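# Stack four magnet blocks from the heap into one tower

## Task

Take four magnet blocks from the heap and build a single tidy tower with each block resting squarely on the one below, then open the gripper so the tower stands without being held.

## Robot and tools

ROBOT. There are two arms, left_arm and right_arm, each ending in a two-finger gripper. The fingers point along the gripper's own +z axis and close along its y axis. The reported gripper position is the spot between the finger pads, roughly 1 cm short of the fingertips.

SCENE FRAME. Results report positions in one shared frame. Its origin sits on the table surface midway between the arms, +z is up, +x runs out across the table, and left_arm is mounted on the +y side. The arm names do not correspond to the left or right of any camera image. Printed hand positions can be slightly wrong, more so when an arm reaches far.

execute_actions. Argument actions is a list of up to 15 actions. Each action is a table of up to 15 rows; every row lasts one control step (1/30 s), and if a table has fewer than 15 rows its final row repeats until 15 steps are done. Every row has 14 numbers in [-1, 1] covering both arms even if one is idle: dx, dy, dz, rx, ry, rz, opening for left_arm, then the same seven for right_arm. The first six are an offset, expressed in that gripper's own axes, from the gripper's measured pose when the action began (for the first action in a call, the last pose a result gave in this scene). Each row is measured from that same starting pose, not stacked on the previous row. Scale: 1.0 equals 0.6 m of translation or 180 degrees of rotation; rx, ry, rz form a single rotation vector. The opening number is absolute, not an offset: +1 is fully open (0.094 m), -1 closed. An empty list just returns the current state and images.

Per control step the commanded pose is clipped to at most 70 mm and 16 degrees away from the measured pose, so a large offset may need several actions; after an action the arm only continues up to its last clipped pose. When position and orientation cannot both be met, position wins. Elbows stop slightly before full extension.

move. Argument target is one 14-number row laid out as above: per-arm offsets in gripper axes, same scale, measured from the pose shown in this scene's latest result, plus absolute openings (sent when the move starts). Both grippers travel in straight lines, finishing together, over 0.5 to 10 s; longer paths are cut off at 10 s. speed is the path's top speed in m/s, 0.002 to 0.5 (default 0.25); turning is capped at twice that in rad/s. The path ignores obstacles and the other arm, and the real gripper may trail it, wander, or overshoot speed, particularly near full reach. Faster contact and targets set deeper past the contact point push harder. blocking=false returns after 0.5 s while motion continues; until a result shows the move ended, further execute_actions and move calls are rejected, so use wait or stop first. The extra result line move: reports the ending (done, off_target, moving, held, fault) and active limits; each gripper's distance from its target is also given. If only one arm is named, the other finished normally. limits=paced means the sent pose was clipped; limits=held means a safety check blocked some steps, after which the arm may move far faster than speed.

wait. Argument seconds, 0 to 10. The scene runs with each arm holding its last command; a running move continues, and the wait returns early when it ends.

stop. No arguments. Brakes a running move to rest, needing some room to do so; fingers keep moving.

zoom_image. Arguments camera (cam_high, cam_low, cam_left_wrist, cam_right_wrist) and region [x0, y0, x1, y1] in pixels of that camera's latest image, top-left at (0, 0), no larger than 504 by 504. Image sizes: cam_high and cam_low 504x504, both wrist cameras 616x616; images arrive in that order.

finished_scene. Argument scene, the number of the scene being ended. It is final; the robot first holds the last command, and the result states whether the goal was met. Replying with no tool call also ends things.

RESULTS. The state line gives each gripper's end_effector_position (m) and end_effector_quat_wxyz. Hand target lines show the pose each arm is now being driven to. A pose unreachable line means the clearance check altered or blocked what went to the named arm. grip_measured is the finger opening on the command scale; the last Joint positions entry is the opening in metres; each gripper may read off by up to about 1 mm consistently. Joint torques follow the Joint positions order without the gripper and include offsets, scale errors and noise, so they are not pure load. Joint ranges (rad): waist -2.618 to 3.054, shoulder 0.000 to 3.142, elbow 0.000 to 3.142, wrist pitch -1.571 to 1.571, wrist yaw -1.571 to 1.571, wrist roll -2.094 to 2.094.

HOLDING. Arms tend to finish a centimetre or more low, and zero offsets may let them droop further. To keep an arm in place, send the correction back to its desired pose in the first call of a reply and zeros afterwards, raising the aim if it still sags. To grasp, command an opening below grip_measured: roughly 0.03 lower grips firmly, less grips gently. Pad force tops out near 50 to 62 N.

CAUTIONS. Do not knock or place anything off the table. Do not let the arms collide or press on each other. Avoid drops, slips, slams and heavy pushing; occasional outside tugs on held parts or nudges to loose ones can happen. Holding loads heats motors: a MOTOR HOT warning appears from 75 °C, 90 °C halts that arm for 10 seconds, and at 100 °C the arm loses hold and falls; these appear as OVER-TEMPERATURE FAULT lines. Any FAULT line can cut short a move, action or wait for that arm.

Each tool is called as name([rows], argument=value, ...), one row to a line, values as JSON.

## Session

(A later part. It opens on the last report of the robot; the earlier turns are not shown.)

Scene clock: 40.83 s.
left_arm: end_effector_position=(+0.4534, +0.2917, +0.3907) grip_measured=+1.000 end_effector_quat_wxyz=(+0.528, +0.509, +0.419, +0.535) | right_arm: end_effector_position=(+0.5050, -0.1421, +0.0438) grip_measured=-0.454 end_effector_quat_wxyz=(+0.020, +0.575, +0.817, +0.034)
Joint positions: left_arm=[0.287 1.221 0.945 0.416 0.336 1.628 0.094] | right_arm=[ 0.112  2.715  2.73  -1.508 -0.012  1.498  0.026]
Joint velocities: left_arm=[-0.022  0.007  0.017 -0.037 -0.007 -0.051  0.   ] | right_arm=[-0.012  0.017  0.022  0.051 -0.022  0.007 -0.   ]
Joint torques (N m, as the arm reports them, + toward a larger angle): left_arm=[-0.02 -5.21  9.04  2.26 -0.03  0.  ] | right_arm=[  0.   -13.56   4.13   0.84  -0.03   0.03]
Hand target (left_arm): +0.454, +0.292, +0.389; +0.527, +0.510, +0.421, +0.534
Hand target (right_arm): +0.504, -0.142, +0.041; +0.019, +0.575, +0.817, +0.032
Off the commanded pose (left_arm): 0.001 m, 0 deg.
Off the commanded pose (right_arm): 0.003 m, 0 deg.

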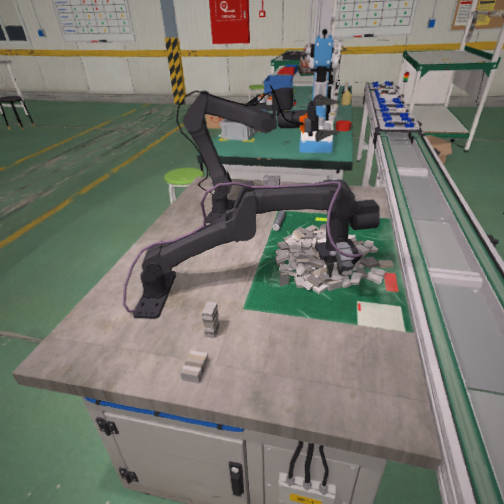

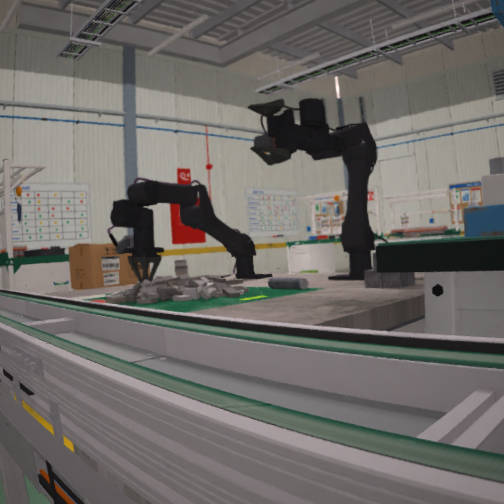

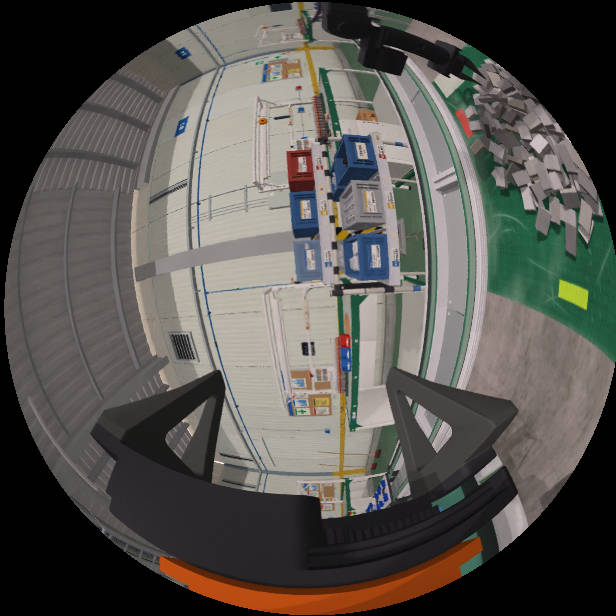

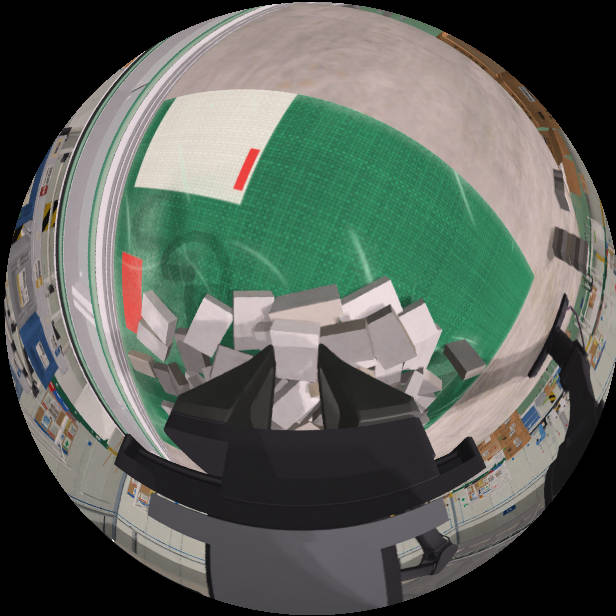

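move(target=[0,0,0,0,0,0,1,0,-0.02,-0.06,0,0,0,-0.485], speed=0.06)

zoom_image(camera="cam_right_wrist", region=[200, 230, 400, 430])

Scene clock: 43.27 s.
left_arm: end_effector_position=(+0.4532, +0.2916, +0.3919) grip_measured=+1.000 end_effector_quat_wxyz=(+0.529, +0.508, +0.417, +0.537) | right_arm: end_effector_position=(+0.4978, -0.1441, +0.0760) grip_measured=-0.469 end_effector_quat_wxyz=(+0.027, +0.575, +0.817, +0.042)
Joint positions: left_arm=[0.287 1.221 0.945 0.422 0.336 1.628 0.094] | right_arm=[ 0.112  2.642  2.716 -1.545 -0.012  1.498  0.025]
Joint velocities: left_arm=[-0.007 -0.027  0.002  0.007 -0.051 -0.037  0.   ] | right_arm=[ 0.002 -0.012  0.007 -0.037 -0.022  0.007 -0.001]
Joint torques (N m, as the arm reports them, + toward a larger angle): left_arm=[-0.01 -5.19  9.04  2.21 -0.03  0.  ] | right_arm=[ -0.25 -14.16   4.11   0.6   -0.03  -0.04]
Hand target (left_arm): +0.453, +0.292, +0.391; +0.528, +0.509, +0.419, +0.536
Hand target (right_arm): +0.492, -0.147, +0.079; +0.021, +0.575, +0.817, +0.034
Off the commanded pose (left_arm): 0.001 m, 0 deg.
Off the commanded pose (right_arm): 0.008 m, 1 deg.
joint sent to its limit (right arm) — the command would take joint 4 (wrist pitch) past its lower limit, so that joint was sent only as far as its limit.
move: done

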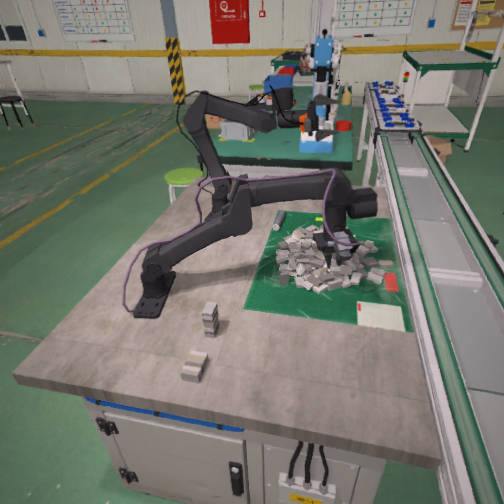

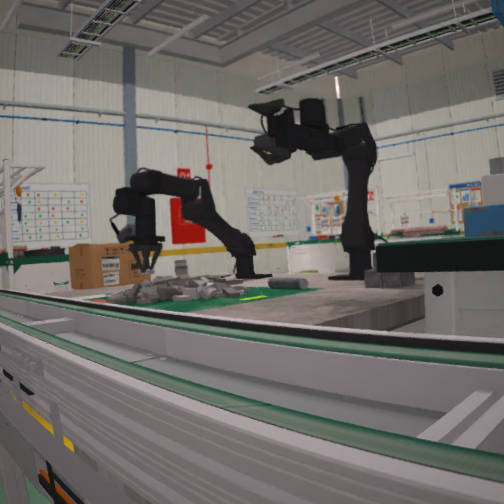

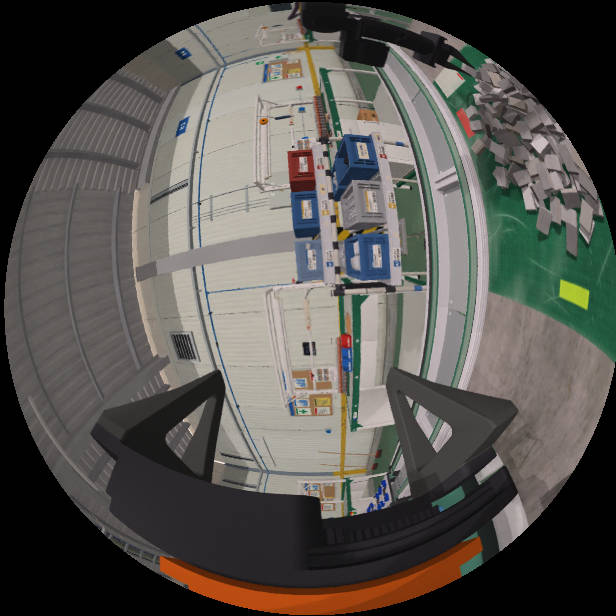

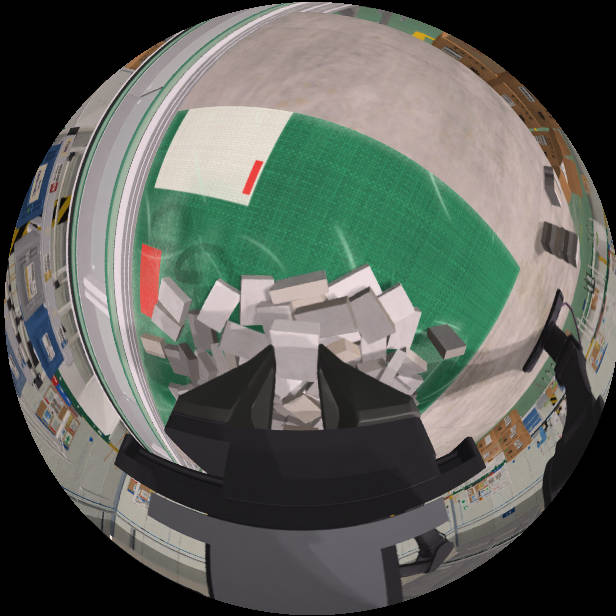

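Region (200, 230, 400, 430) of cam_right_wrist's 616x616 image, scaled by 2.520, with more detail than that image has.

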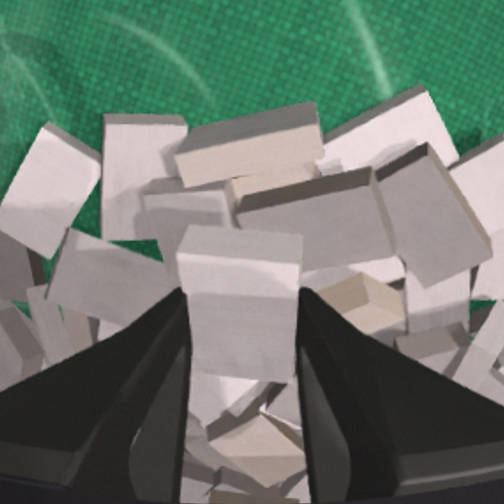

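move(target=[0,0,0,0,0,0,1,-0.1037,-0.2153,0.037,0.0285,0.018,-0.39,-0.497], speed=0.2)

move(target=[0,0,0,0,0,0,1,0,0,0.045,0,0,0,-0.497], speed=0.03)

zoom_image(camera="cam_high", region=[260, 250, 350, 320])

Scene clock: 49.37 s.
left_arm: end_effector_position=(+0.4530, +0.2916, +0.3932) grip_measured=+1.000 end_effector_quat_wxyz=(+0.530, +0.507, +0.415, +0.539) | right_arm: end_effector_position=(+0.4010, -0.2402, +0.0371) grip_measured=-0.476 end_effector_quat_wxyz=(-0.007, +0.001, +1.000, +0.004)
Joint positions: left_arm=[0.287 1.221 0.945 0.427 0.336 1.628 0.094] | right_arm=[-0.053  2.129  1.661 -1.116 -0.009  0.109  0.025]
Joint velocities: left_arm=[ 0.007 -0.022  0.002 -0.081 -0.007  0.007  0.   ] | right_arm=[ 0.012 -0.012 -0.007  0.051 -0.022 -0.007 -0.001]
Joint torques (N m, as the arm reports them, + toward a larger angle): left_arm=[-0.02 -5.19  9.04  2.21 -0.03  0.  ] | right_arm=[ -0.7  -11.76   4.08   0.7    0.08  -0.1 ]
Hand target (left_arm): +0.453, +0.292, +0.392; +0.529, +0.508, +0.417, +0.537
Hand target (right_arm): +0.400, -0.246, +0.041; +0.000, -0.000, +1.000, -0.001
Off the commanded pose (left_arm): 0.001 m, 0 deg.
Off the commanded pose (right_arm): 0.006 m, 1 deg.
move: done

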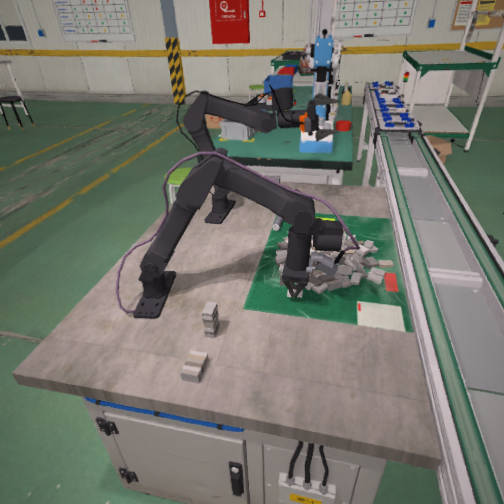

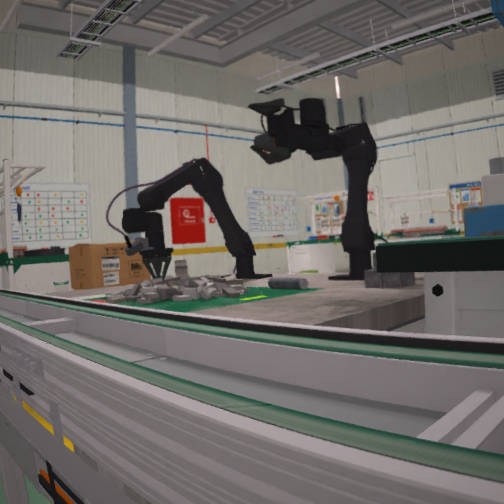

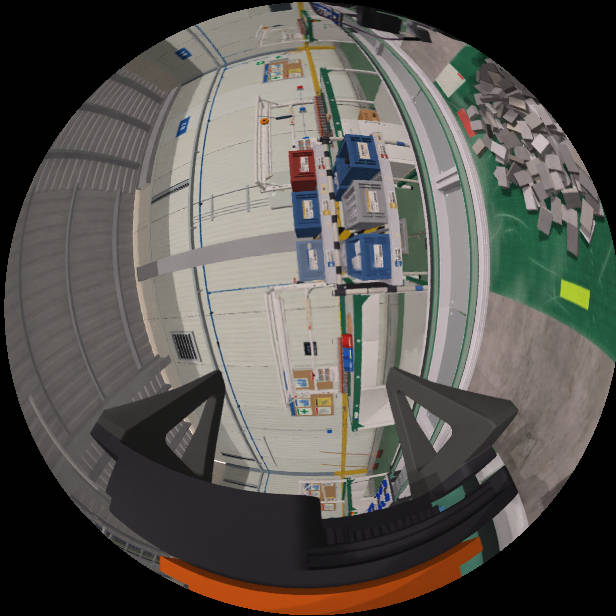

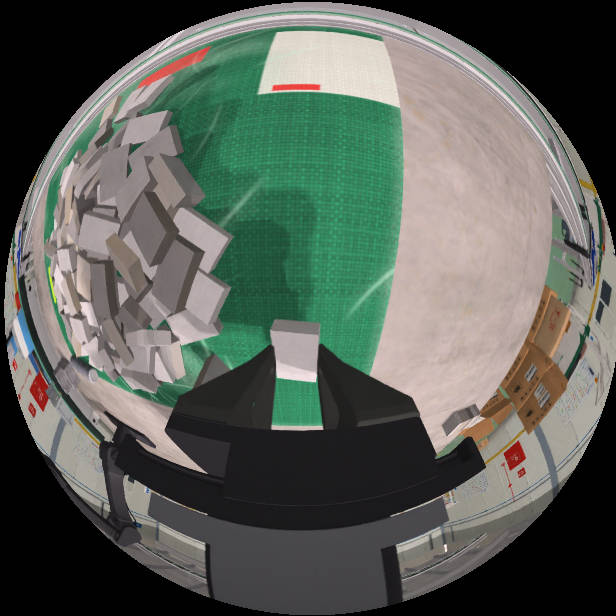

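Scene clock: 50.57 s.
left_arm: end_effector_position=(+0.4528, +0.2915, +0.3945) grip_measured=+1.000 end_effector_quat_wxyz=(+0.530, +0.506, +0.414, +0.540) | right_arm: end_effector_position=(+0.4039, -0.2399, +0.0196) grip_measured=-0.476 end_effector_quat_wxyz=(+0.000, +0.001, +1.000, +0.004)
Joint positions: left_arm=[0.287 1.221 0.945 0.432 0.336 1.628 0.094] | right_arm=[-0.053  2.145  1.613 -1.039 -0.009  0.109  0.025]
Joint velocities: left_arm=[-0.007  0.002  0.002  0.066 -0.037 -0.007  0.   ] | right_arm=[ 0.022 -0.007 -0.007 -0.022 -0.022  0.022  0.   ]
Joint torques (N m, as the arm reports them, + toward a larger angle): left_arm=[-0.02 -5.19  9.04  2.21 -0.03  0.  ] | right_arm=[ 0.06 -9.27  4.05  0.78 -0.04  0.01]
Hand target (left_arm): +0.453, +0.292, +0.393; +0.530, +0.507, +0.415, +0.539
Hand target (right_arm): +0.400, -0.240, +0.010; -0.007, +0.002, +1.000, +0.004
Off the commanded pose (left_arm): 0.001 m, 0 deg.
Off the commanded pose (right_arm): 0.010 m, 1 deg.
move: done

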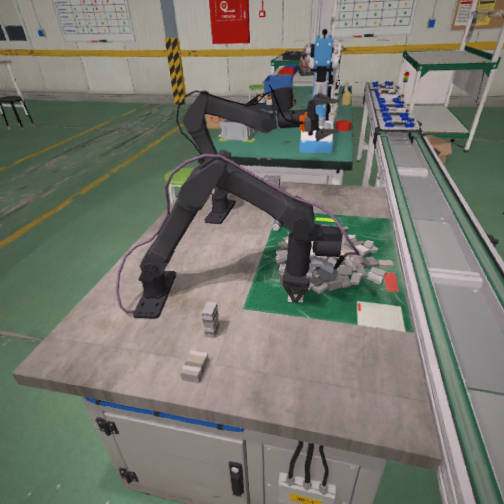

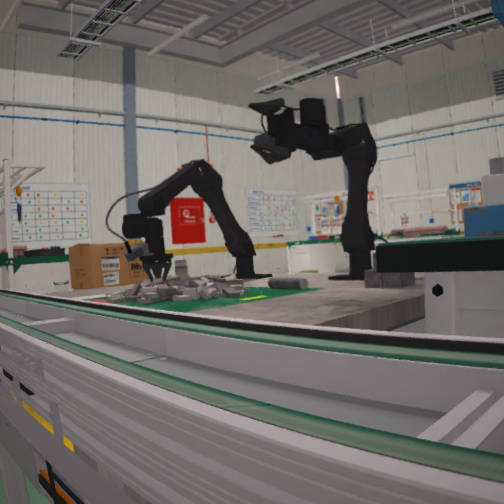

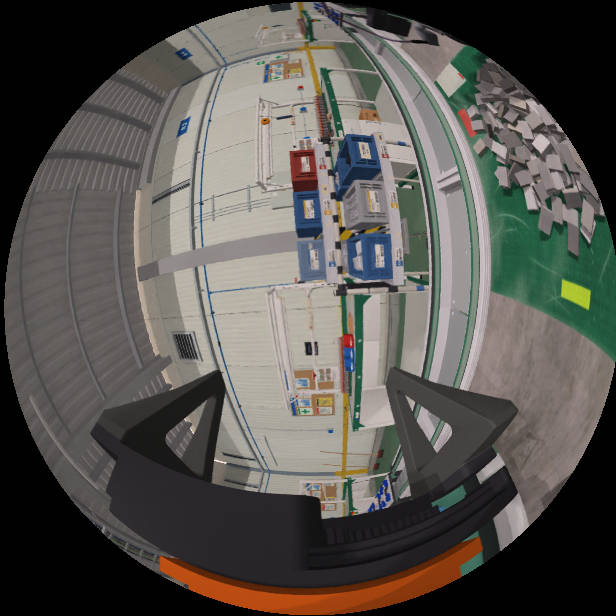

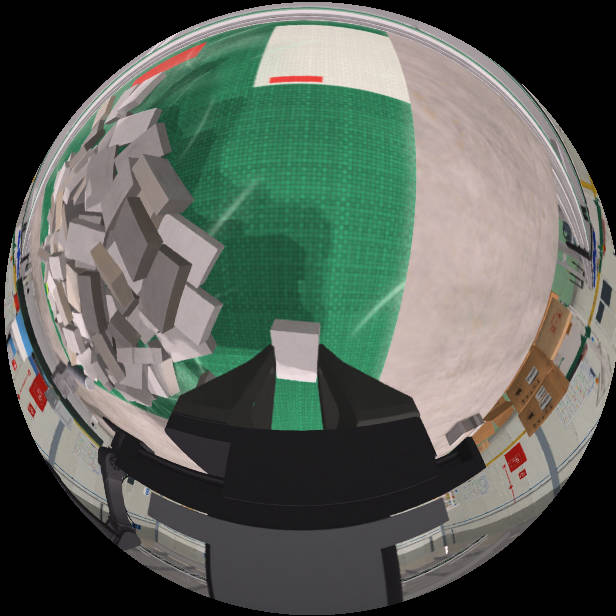

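Region (260, 250, 350, 320) of cam_high's 504x504 image, scaled by 5.600, with more detail than that image has.

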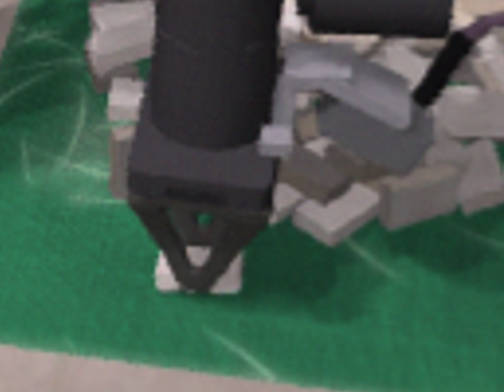

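move(target=[0,0,0,0,0,0,1,0.003,0,0.022,0,0,0,-0.497], speed=0.02)

execute_actions([
  [[0,0,0,0,0,0,1,0,0,0,0,0,0,-0.45],[0,0,0,0,0,0,1,0,0,0,0,0,0,-0.43],[0,0,0,0,0,0,1,0,0,0,0,0,0,-0.41],[0,0,0,0,0,0,1,0,0,0,0,0,0,-0.38],[0,0,0,0,0,0,1,0,0,0,0,0,0,-0.3],[0,0,0,0,0,0,1,0,0,0,0,0,0,-0.15]],
])

move(target=[0,0,0,0,0,0,1,0.0,0.03,-0.15,0,0,0,-0.15], speed=0.15)

zoom_image(camera="cam_right_wrist", region=[120, 100, 380, 360])

Scene clock: 53.43 s.
left_arm: end_effector_position=(+0.4526, +0.2915, +0.3956) grip_measured=+1.000 end_effector_quat_wxyz=(+0.531, +0.505, +0.412, +0.542) | right_arm: end_effector_position=(+0.4054, -0.2397, +0.0186) grip_measured=-0.476 end_effector_quat_wxyz=(+0.004, +0.001, +1.000, +0.005)
Joint positions: left_arm=[0.287 1.221 0.945 0.437 0.336 1.628 0.094] | right_arm=[-0.053  2.145  1.609 -1.027 -0.009  0.109  0.025]
Joint velocities: left_arm=[-0.007  0.012  0.017 -0.037 -0.022 -0.051  0.   ] | right_arm=[-0.002 -0.027 -0.027 -0.037 -0.037  0.022 -0.   ]
Joint torques (N m, as the arm reports them, + toward a larger angle): left_arm=[-0.02 -5.19  9.03  2.2  -0.04  0.  ] | right_arm=[ 0.09 -9.45  3.13  0.96 -0.03 -0.01]
Hand target (left_arm): +0.453, +0.292, +0.394; +0.530, +0.506, +0.414, +0.540
Hand target (right_arm): +0.402, -0.240, +0.007; -0.000, +0.001, +1.000, +0.004
Off the commanded pose (left_arm): 0.001 m, 0 deg.
Off the commanded pose (right_arm): 0.013 m, 0 deg.
move: off_target (right_arm)

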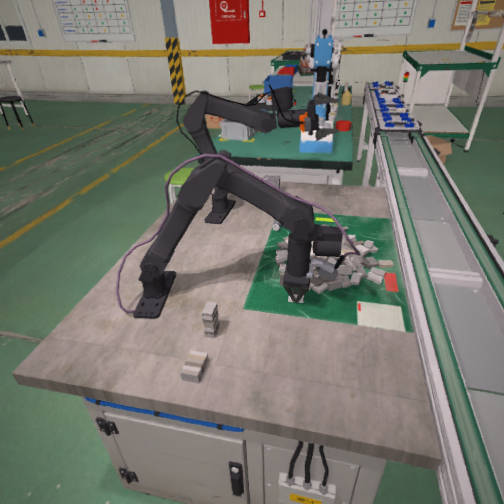

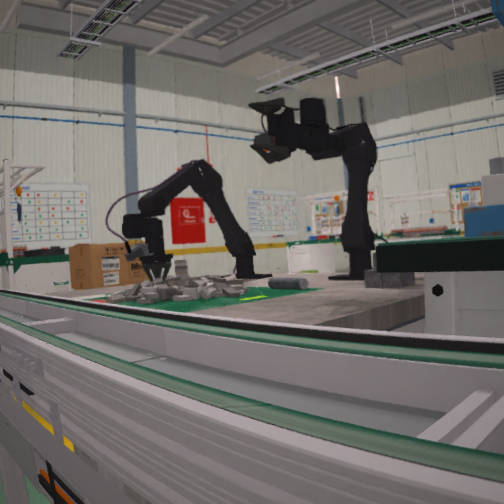

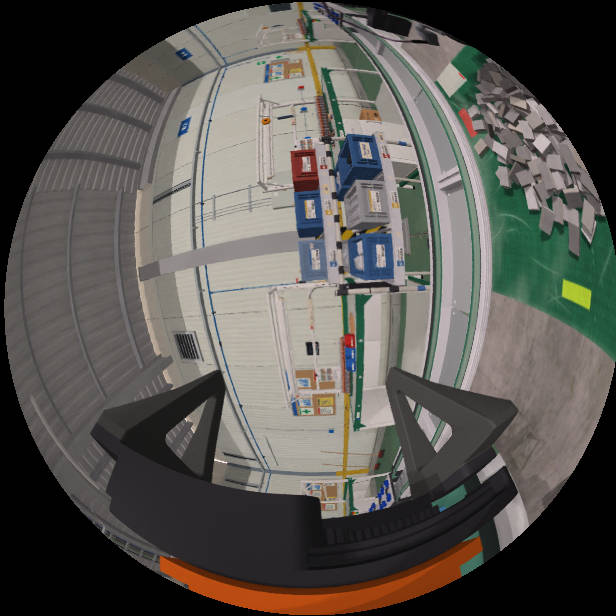

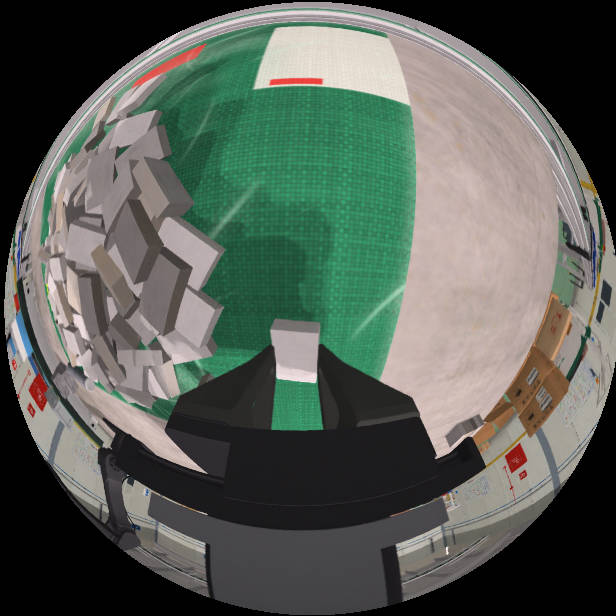

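Scene clock: 53.93 s.
left_arm: end_effector_position=(+0.4524, +0.2914, +0.3968) grip_measured=+1.000 end_effector_quat_wxyz=(+0.532, +0.504, +0.411, +0.543) | right_arm: end_effector_position=(+0.4054, -0.2397, +0.0186) grip_measured=-0.152 end_effector_quat_wxyz=(+0.004, +0.001, +1.000, +0.005)
Joint positions: left_arm=[0.287 1.221 0.945 0.442 0.336 1.628 0.094] | right_arm=[-0.053  2.145  1.609 -1.027 -0.009  0.109  0.04 ]
Joint velocities: left_arm=[-0.007 -0.002  0.012 -0.022  0.081 -0.037  0.   ] | right_arm=[-0.012  0.002 -0.002  0.007 -0.037  0.007 -0.   ]
Joint torques (N m, as the arm reports them, + toward a larger angle): left_arm=[-0.02 -5.18  9.03  2.2  -0.03  0.  ] | right_arm=[ 0.09 -9.97  5.33  0.57 -0.02  0.  ]
Hand target (left_arm): +0.453, +0.291, +0.396; +0.531, +0.505, +0.412, +0.542
Hand target (right_arm): +0.405, -0.240, +0.019; +0.004, +0.001, +1.000, +0.005
Off the commanded pose (left_arm): 0.001 m, 0 deg.
Off the commanded pose (right_arm): 0.000 m, 0 deg.

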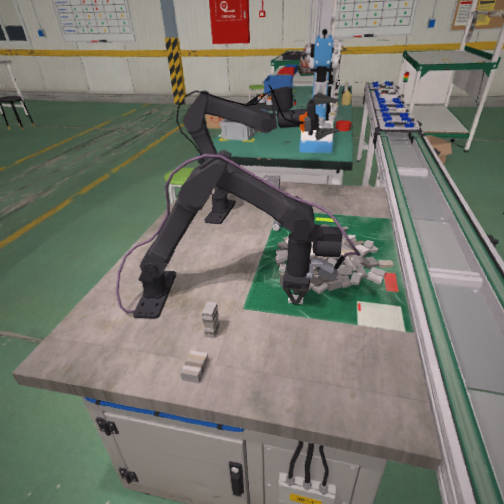

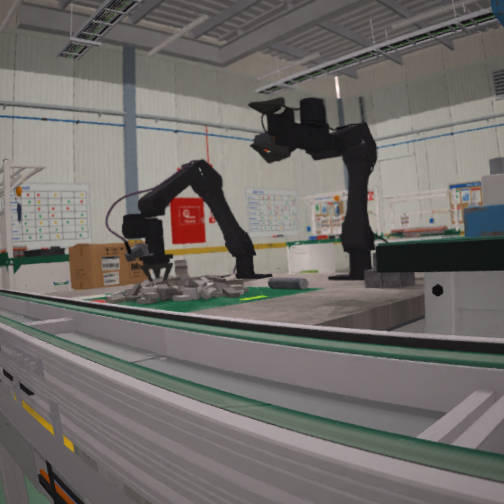

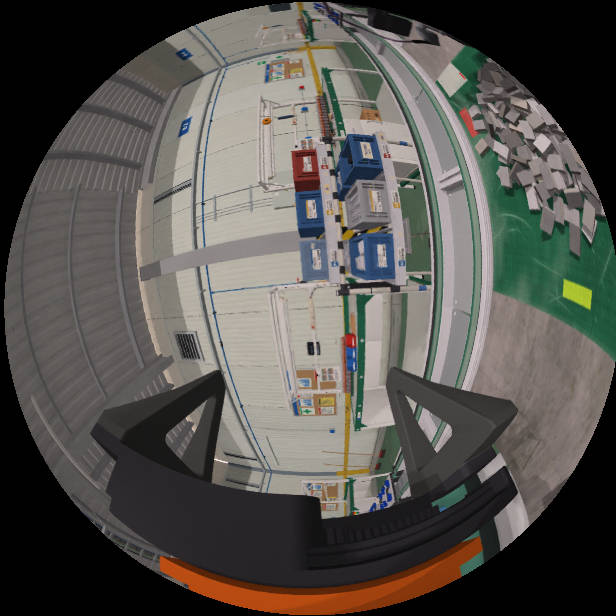

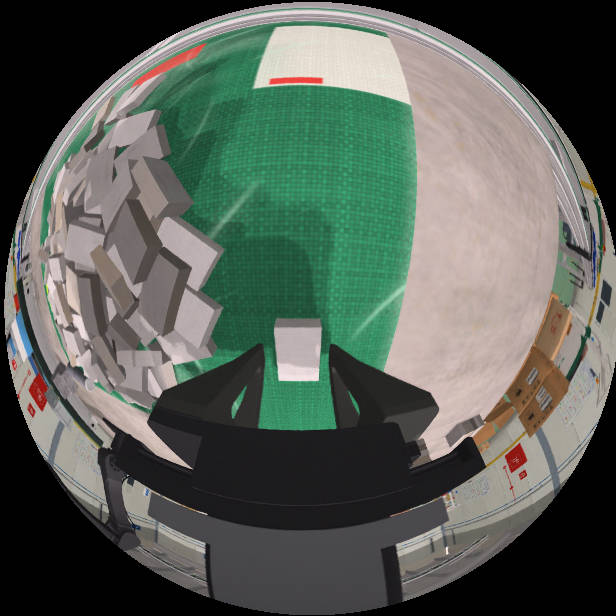

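Scene clock: 55.23 s.
left_arm: end_effector_position=(+0.4522, +0.2914, +0.3981) grip_measured=+1.000 end_effector_quat_wxyz=(+0.532, +0.503, +0.409, +0.545) | right_arm: end_effector_position=(+0.4022, -0.2269, +0.0984) grip_measured=-0.152 end_effector_quat_wxyz=(-0.007, +0.001, +1.000, +0.003)
Joint positions: left_arm=[0.287 1.221 0.945 0.448 0.336 1.628 0.094] | right_arm=[-0.021  2.113  1.881 -1.352 -0.009  0.14   0.04 ]
Joint velocities: left_arm=[-0.002  0.002 -0.012 -0.022 -0.066  0.007  0.   ] | right_arm=[ 0.002  0.002 -0.012  0.037  0.022 -0.022  0.   ]
Joint torques (N m, as the arm reports them, + toward a larger angle): left_arm=[-0.02 -5.19  9.02  2.2  -0.04  0.  ] | right_arm=[  0.65 -10.45   7.62   0.41  -0.04   0.09]
Hand target (left_arm): +0.452, +0.291, +0.397; +0.532, +0.504, +0.410, +0.543
Hand target (right_arm): +0.405, -0.223, +0.109; +0.004, +0.001, +1.000, +0.005
Off the commanded pose (left_arm): 0.001 m, 0 deg.
Off the commanded pose (right_arm): 0.011 m, 1 deg.
move: off_target (right_arm)

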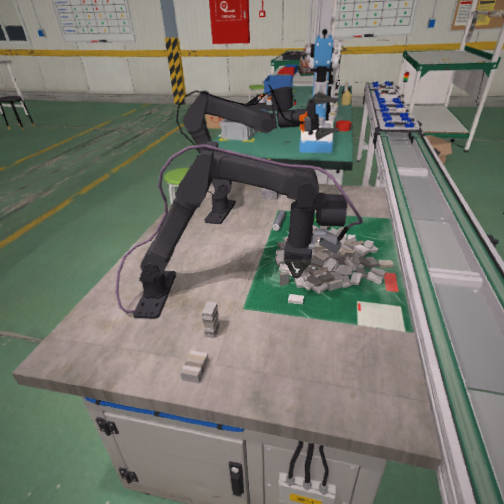

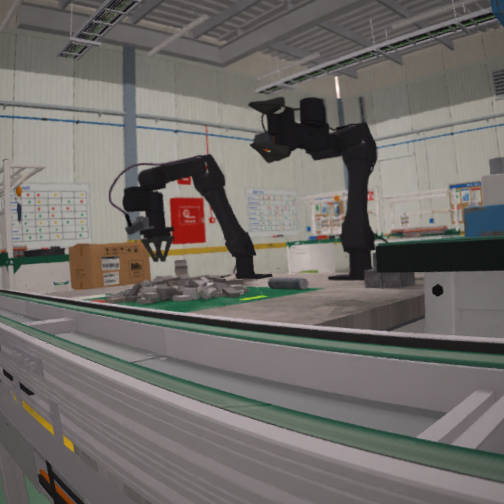

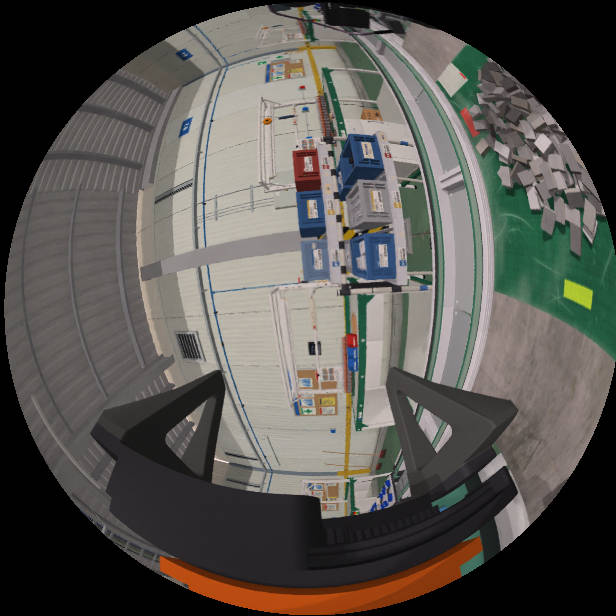

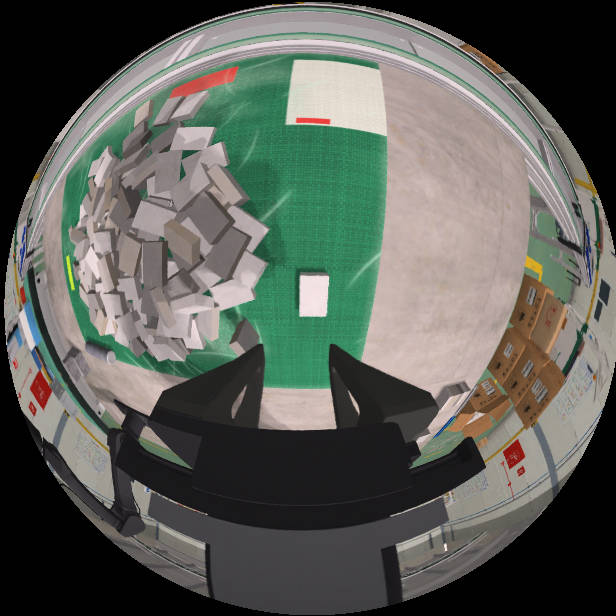

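Region (120, 100, 380, 360) of cam_right_wrist's 616x616 image, scaled by 1.938, with more detail than that image has.

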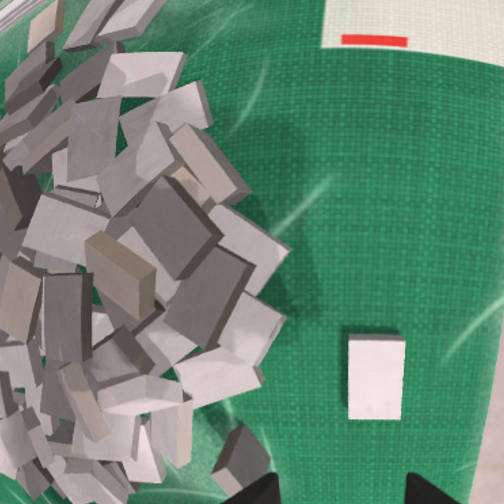

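execute_actions(actions=[])

Scene clock: 59.83 s.
left_arm: end_effector_position=(+0.4522, +0.2914, +0.3981) grip_measured=+1.000 end_effector_quat_wxyz=(+0.532, +0.503, +0.409, +0.545) | right_arm: end_effector_position=(+0.4018, -0.2269, +0.0984) grip_measured=-0.152 end_effector_quat_wxyz=(-0.008, +0.001, +1.000, +0.003)
Joint positions: left_arm=[0.287 1.221 0.945 0.448 0.336 1.628 0.094] | right_arm=[-0.021  2.113  1.881 -1.353 -0.009  0.141  0.04 ]
Joint velocities: left_arm=[-0.017 -0.002 -0.002  0.007  0.022 -0.066  0.   ] | right_arm=[-0.012  0.012  0.027 -0.007 -0.051 -0.037 -0.   ]
Joint torques (N m, as the arm reports them, + toward a larger angle): left_arm=[-0.02 -5.18  9.02  2.2  -0.04  0.  ] | right_arm=[  0.71 -10.49   7.65   0.4   -0.04   0.09]
Hand target (left_arm): +0.452, +0.291, +0.397; +0.532, +0.504, +0.410, +0.543
Hand target (right_arm): +0.405, -0.223, +0.109; +0.004, +0.001, +1.000, +0.005
Off the commanded pose (left_arm): 0.001 m, 0 deg.
Off the commanded pose (right_arm): 0.012 m, 1 deg.

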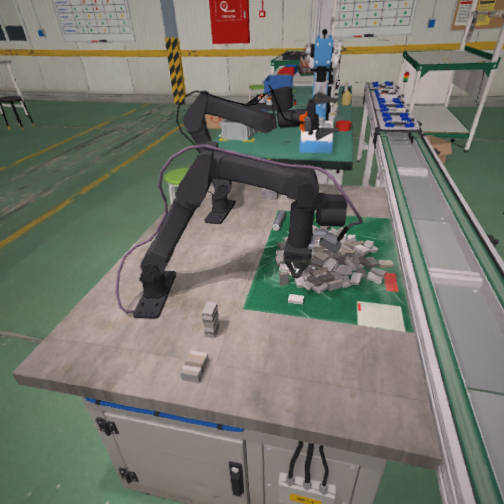

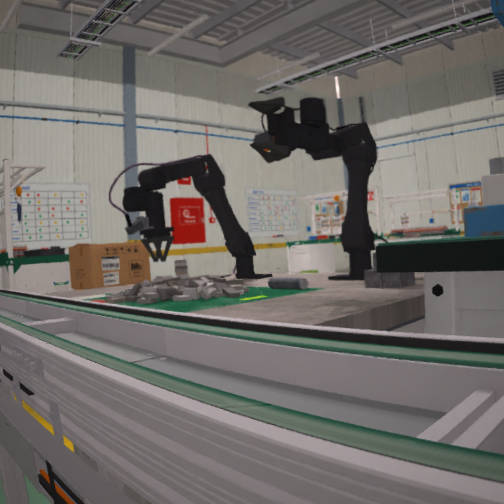

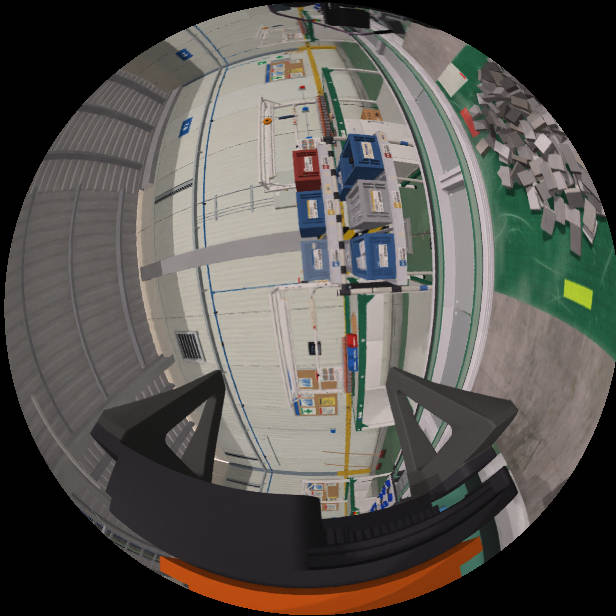

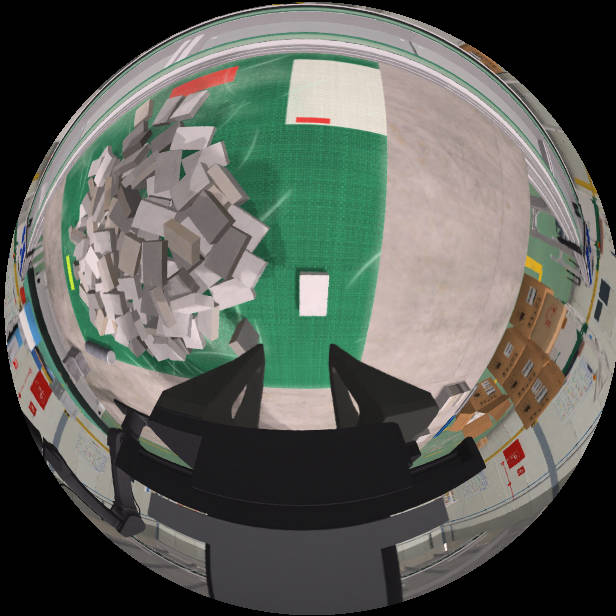

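zoom_image(camera="cam_right_wrist", region=[120, 110, 300, 350])

Region (120, 110, 300, 350) of cam_right_wrist's 616x616 image, scaled by 2.100, with more detail than that image has; it fills the left 378 columns of this view, and the rest is white.

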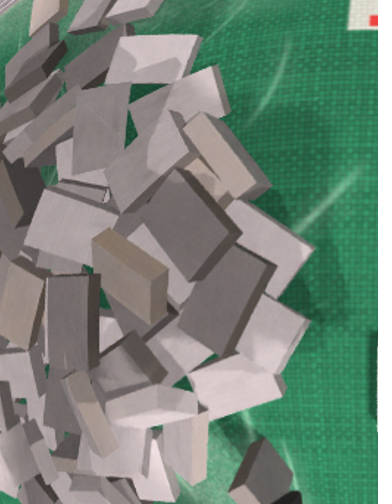

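move(target=[0,0,0,0,0,0,1,-0.128,0.118,0.035,0.002,-0.005,-0.25,-0.2], speed=0.3)

Scene clock: 64.20 s.
left_arm: end_effector_position=(+0.4520, +0.2913, +0.3992) grip_measured=+1.000 end_effector_quat_wxyz=(+0.533, +0.502, +0.407, +0.546) | right_arm: end_effector_position=(+0.4775, -0.1590, +0.0748) grip_measured=-0.198 end_effector_quat_wxyz=(+0.014, -0.373, +0.928, +0.003)
Joint positions: left_arm=[0.287 1.221 0.945 0.453 0.336 1.628 0.094] | right_arm=[ 0.095  2.565  2.566 -1.546 -0.009 -0.51   0.038]
Joint velocities: left_arm=[-0.007 -0.007  0.002  0.022 -0.022 -0.066  0.   ] | right_arm=[-0.012 -0.002 -0.032 -0.081  0.037  0.022 -0.   ]
Joint torques (N m, as the arm reports them, + toward a larger angle): left_arm=[-0.02 -5.18  9.02  2.2  -0.04  0.  ] | right_arm=[  0.53 -11.7    7.58   0.47  -0.02  -0.08]
Hand target (left_arm): +0.452, +0.291, +0.398; +0.532, +0.503, +0.409, +0.545
Hand target (right_arm): +0.478, -0.156, +0.076; +0.015, -0.382, +0.924, +0.002
Off the commanded pose (left_arm): 0.001 m, 0 deg.
Off the commanded pose (right_arm): 0.004 m, 2 deg.
joint sent to its limit (right arm) — the command would take joint 4 (wrist pitch) past its lower limit, so that joint was sent only as far as its limit.
move: done

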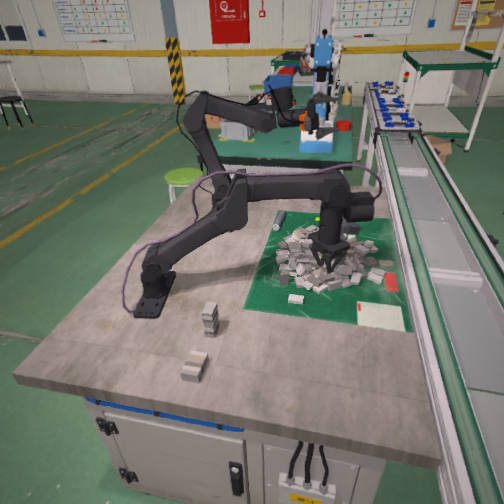

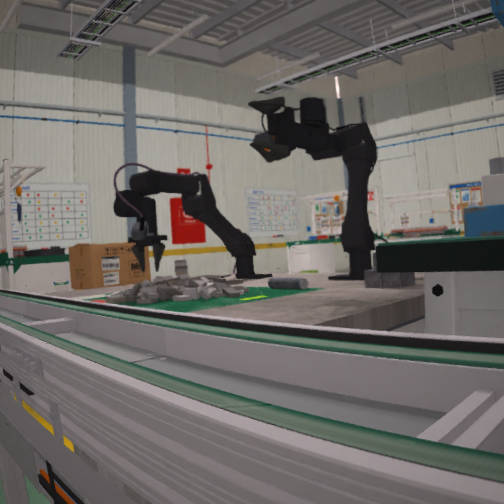

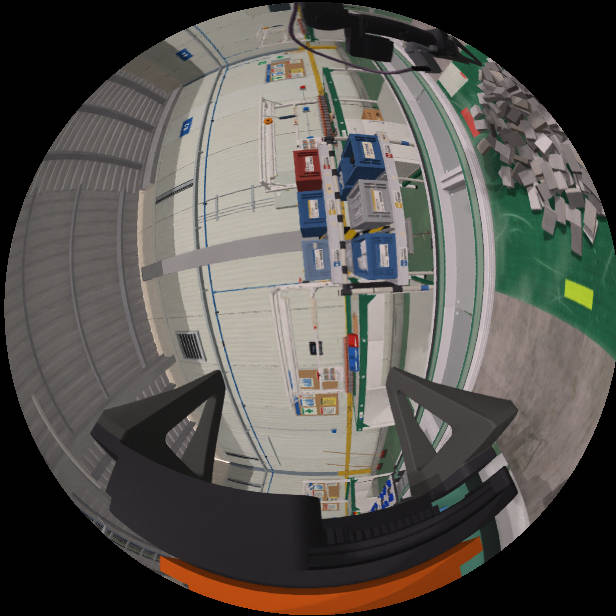

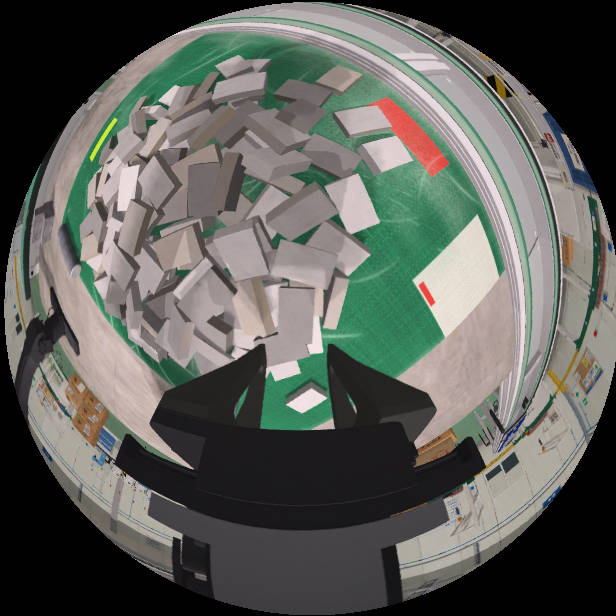

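zoom_image(camera="cam_right_wrist", region=[220, 250, 380, 410])

Region (220, 250, 380, 410) of cam_right_wrist's 616x616 image, scaled by 3.150, with more detail than that image has.

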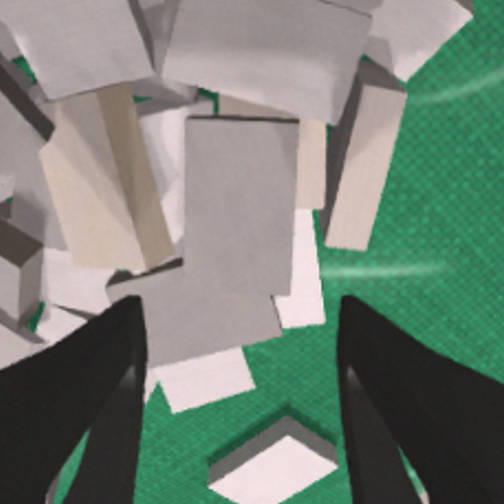

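move(target=[0,0,0,0,0,0,1,-0.03,0,0.035,0,0,0,-0.36], speed=0.1)

zoom_image(camera="cam_right_wrist", region=[220, 250, 380, 410])

Scene clock: 68.90 s.
left_arm: end_effector_position=(+0.4518, +0.2913, +0.4004) grip_measured=+1.000 end_effector_quat_wxyz=(+0.534, +0.501, +0.406, +0.548) | right_arm: end_effector_position=(+0.4897, -0.1503, +0.0508) grip_measured=-0.358 end_effector_quat_wxyz=(+0.014, -0.374, +0.927, +0.003)
Joint positions: left_arm=[0.287 1.221 0.945 0.458 0.336 1.628 0.094] | right_arm=[ 0.105  2.672  2.677 -1.549 -0.009 -0.502  0.03 ]
Joint velocities: left_arm=[-0.007 -0.007 -0.002 -0.022 -0.037 -0.051  0.   ] | right_arm=[-0.002  0.012 -0.002 -0.022 -0.007  0.007 -0.   ]
Joint torques (N m, as the arm reports them, + toward a larger angle): left_arm=[-0.02 -5.17  9.02  2.2  -0.04  0.  ] | right_arm=[  0.68 -12.5    7.49   0.49  -0.03   0.09]
Hand target (left_arm): +0.452, +0.291, +0.399; +0.533, +0.502, +0.407, +0.546
Hand target (right_arm): +0.490, -0.146, +0.054; +0.018, -0.373, +0.928, +0.002
Off the commanded pose (left_arm): 0.001 m, 0 deg.
Off the commanded pose (right_arm): 0.005 m, 0 deg.
joint sent to its limit (right arm) — the command would take joint 4 (wrist pitch) past its lower limit, so that joint was sent only as far as its limit.
move: done

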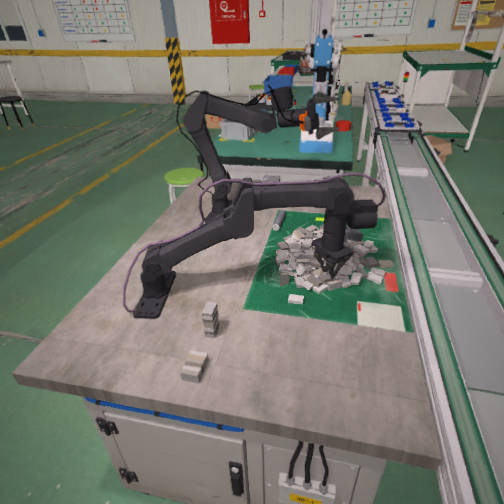

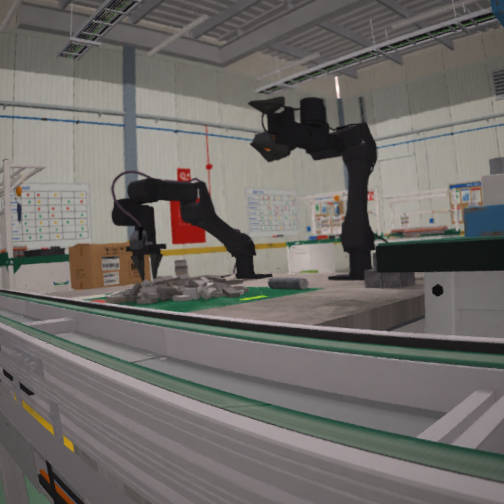

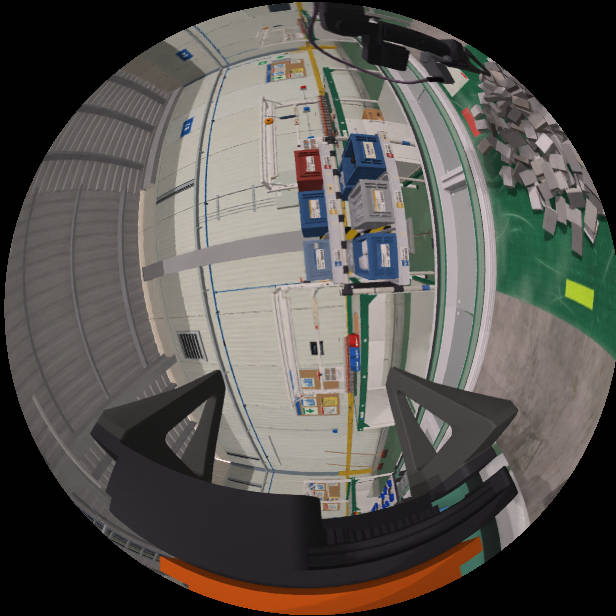

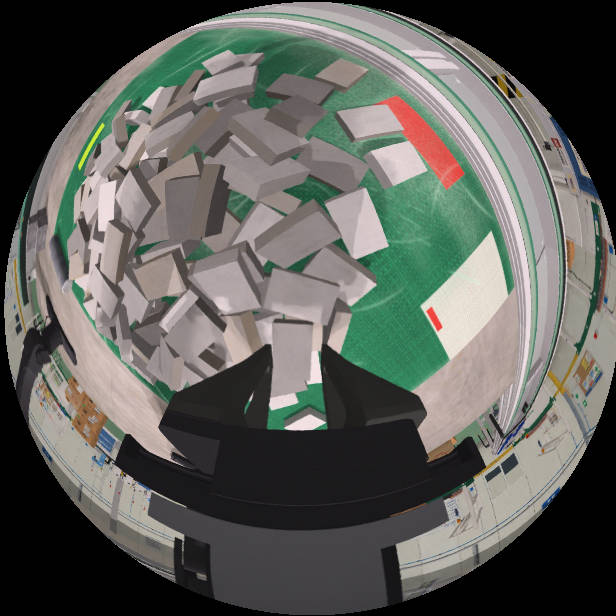

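Region (220, 250, 380, 410) of cam_right_wrist's 616x616 image, scaled by 3.150, with more detail than that image has.

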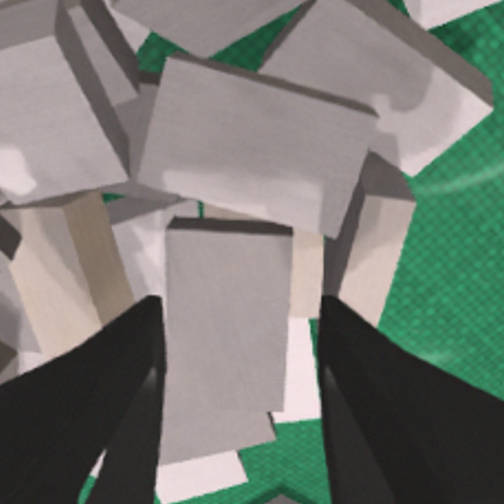

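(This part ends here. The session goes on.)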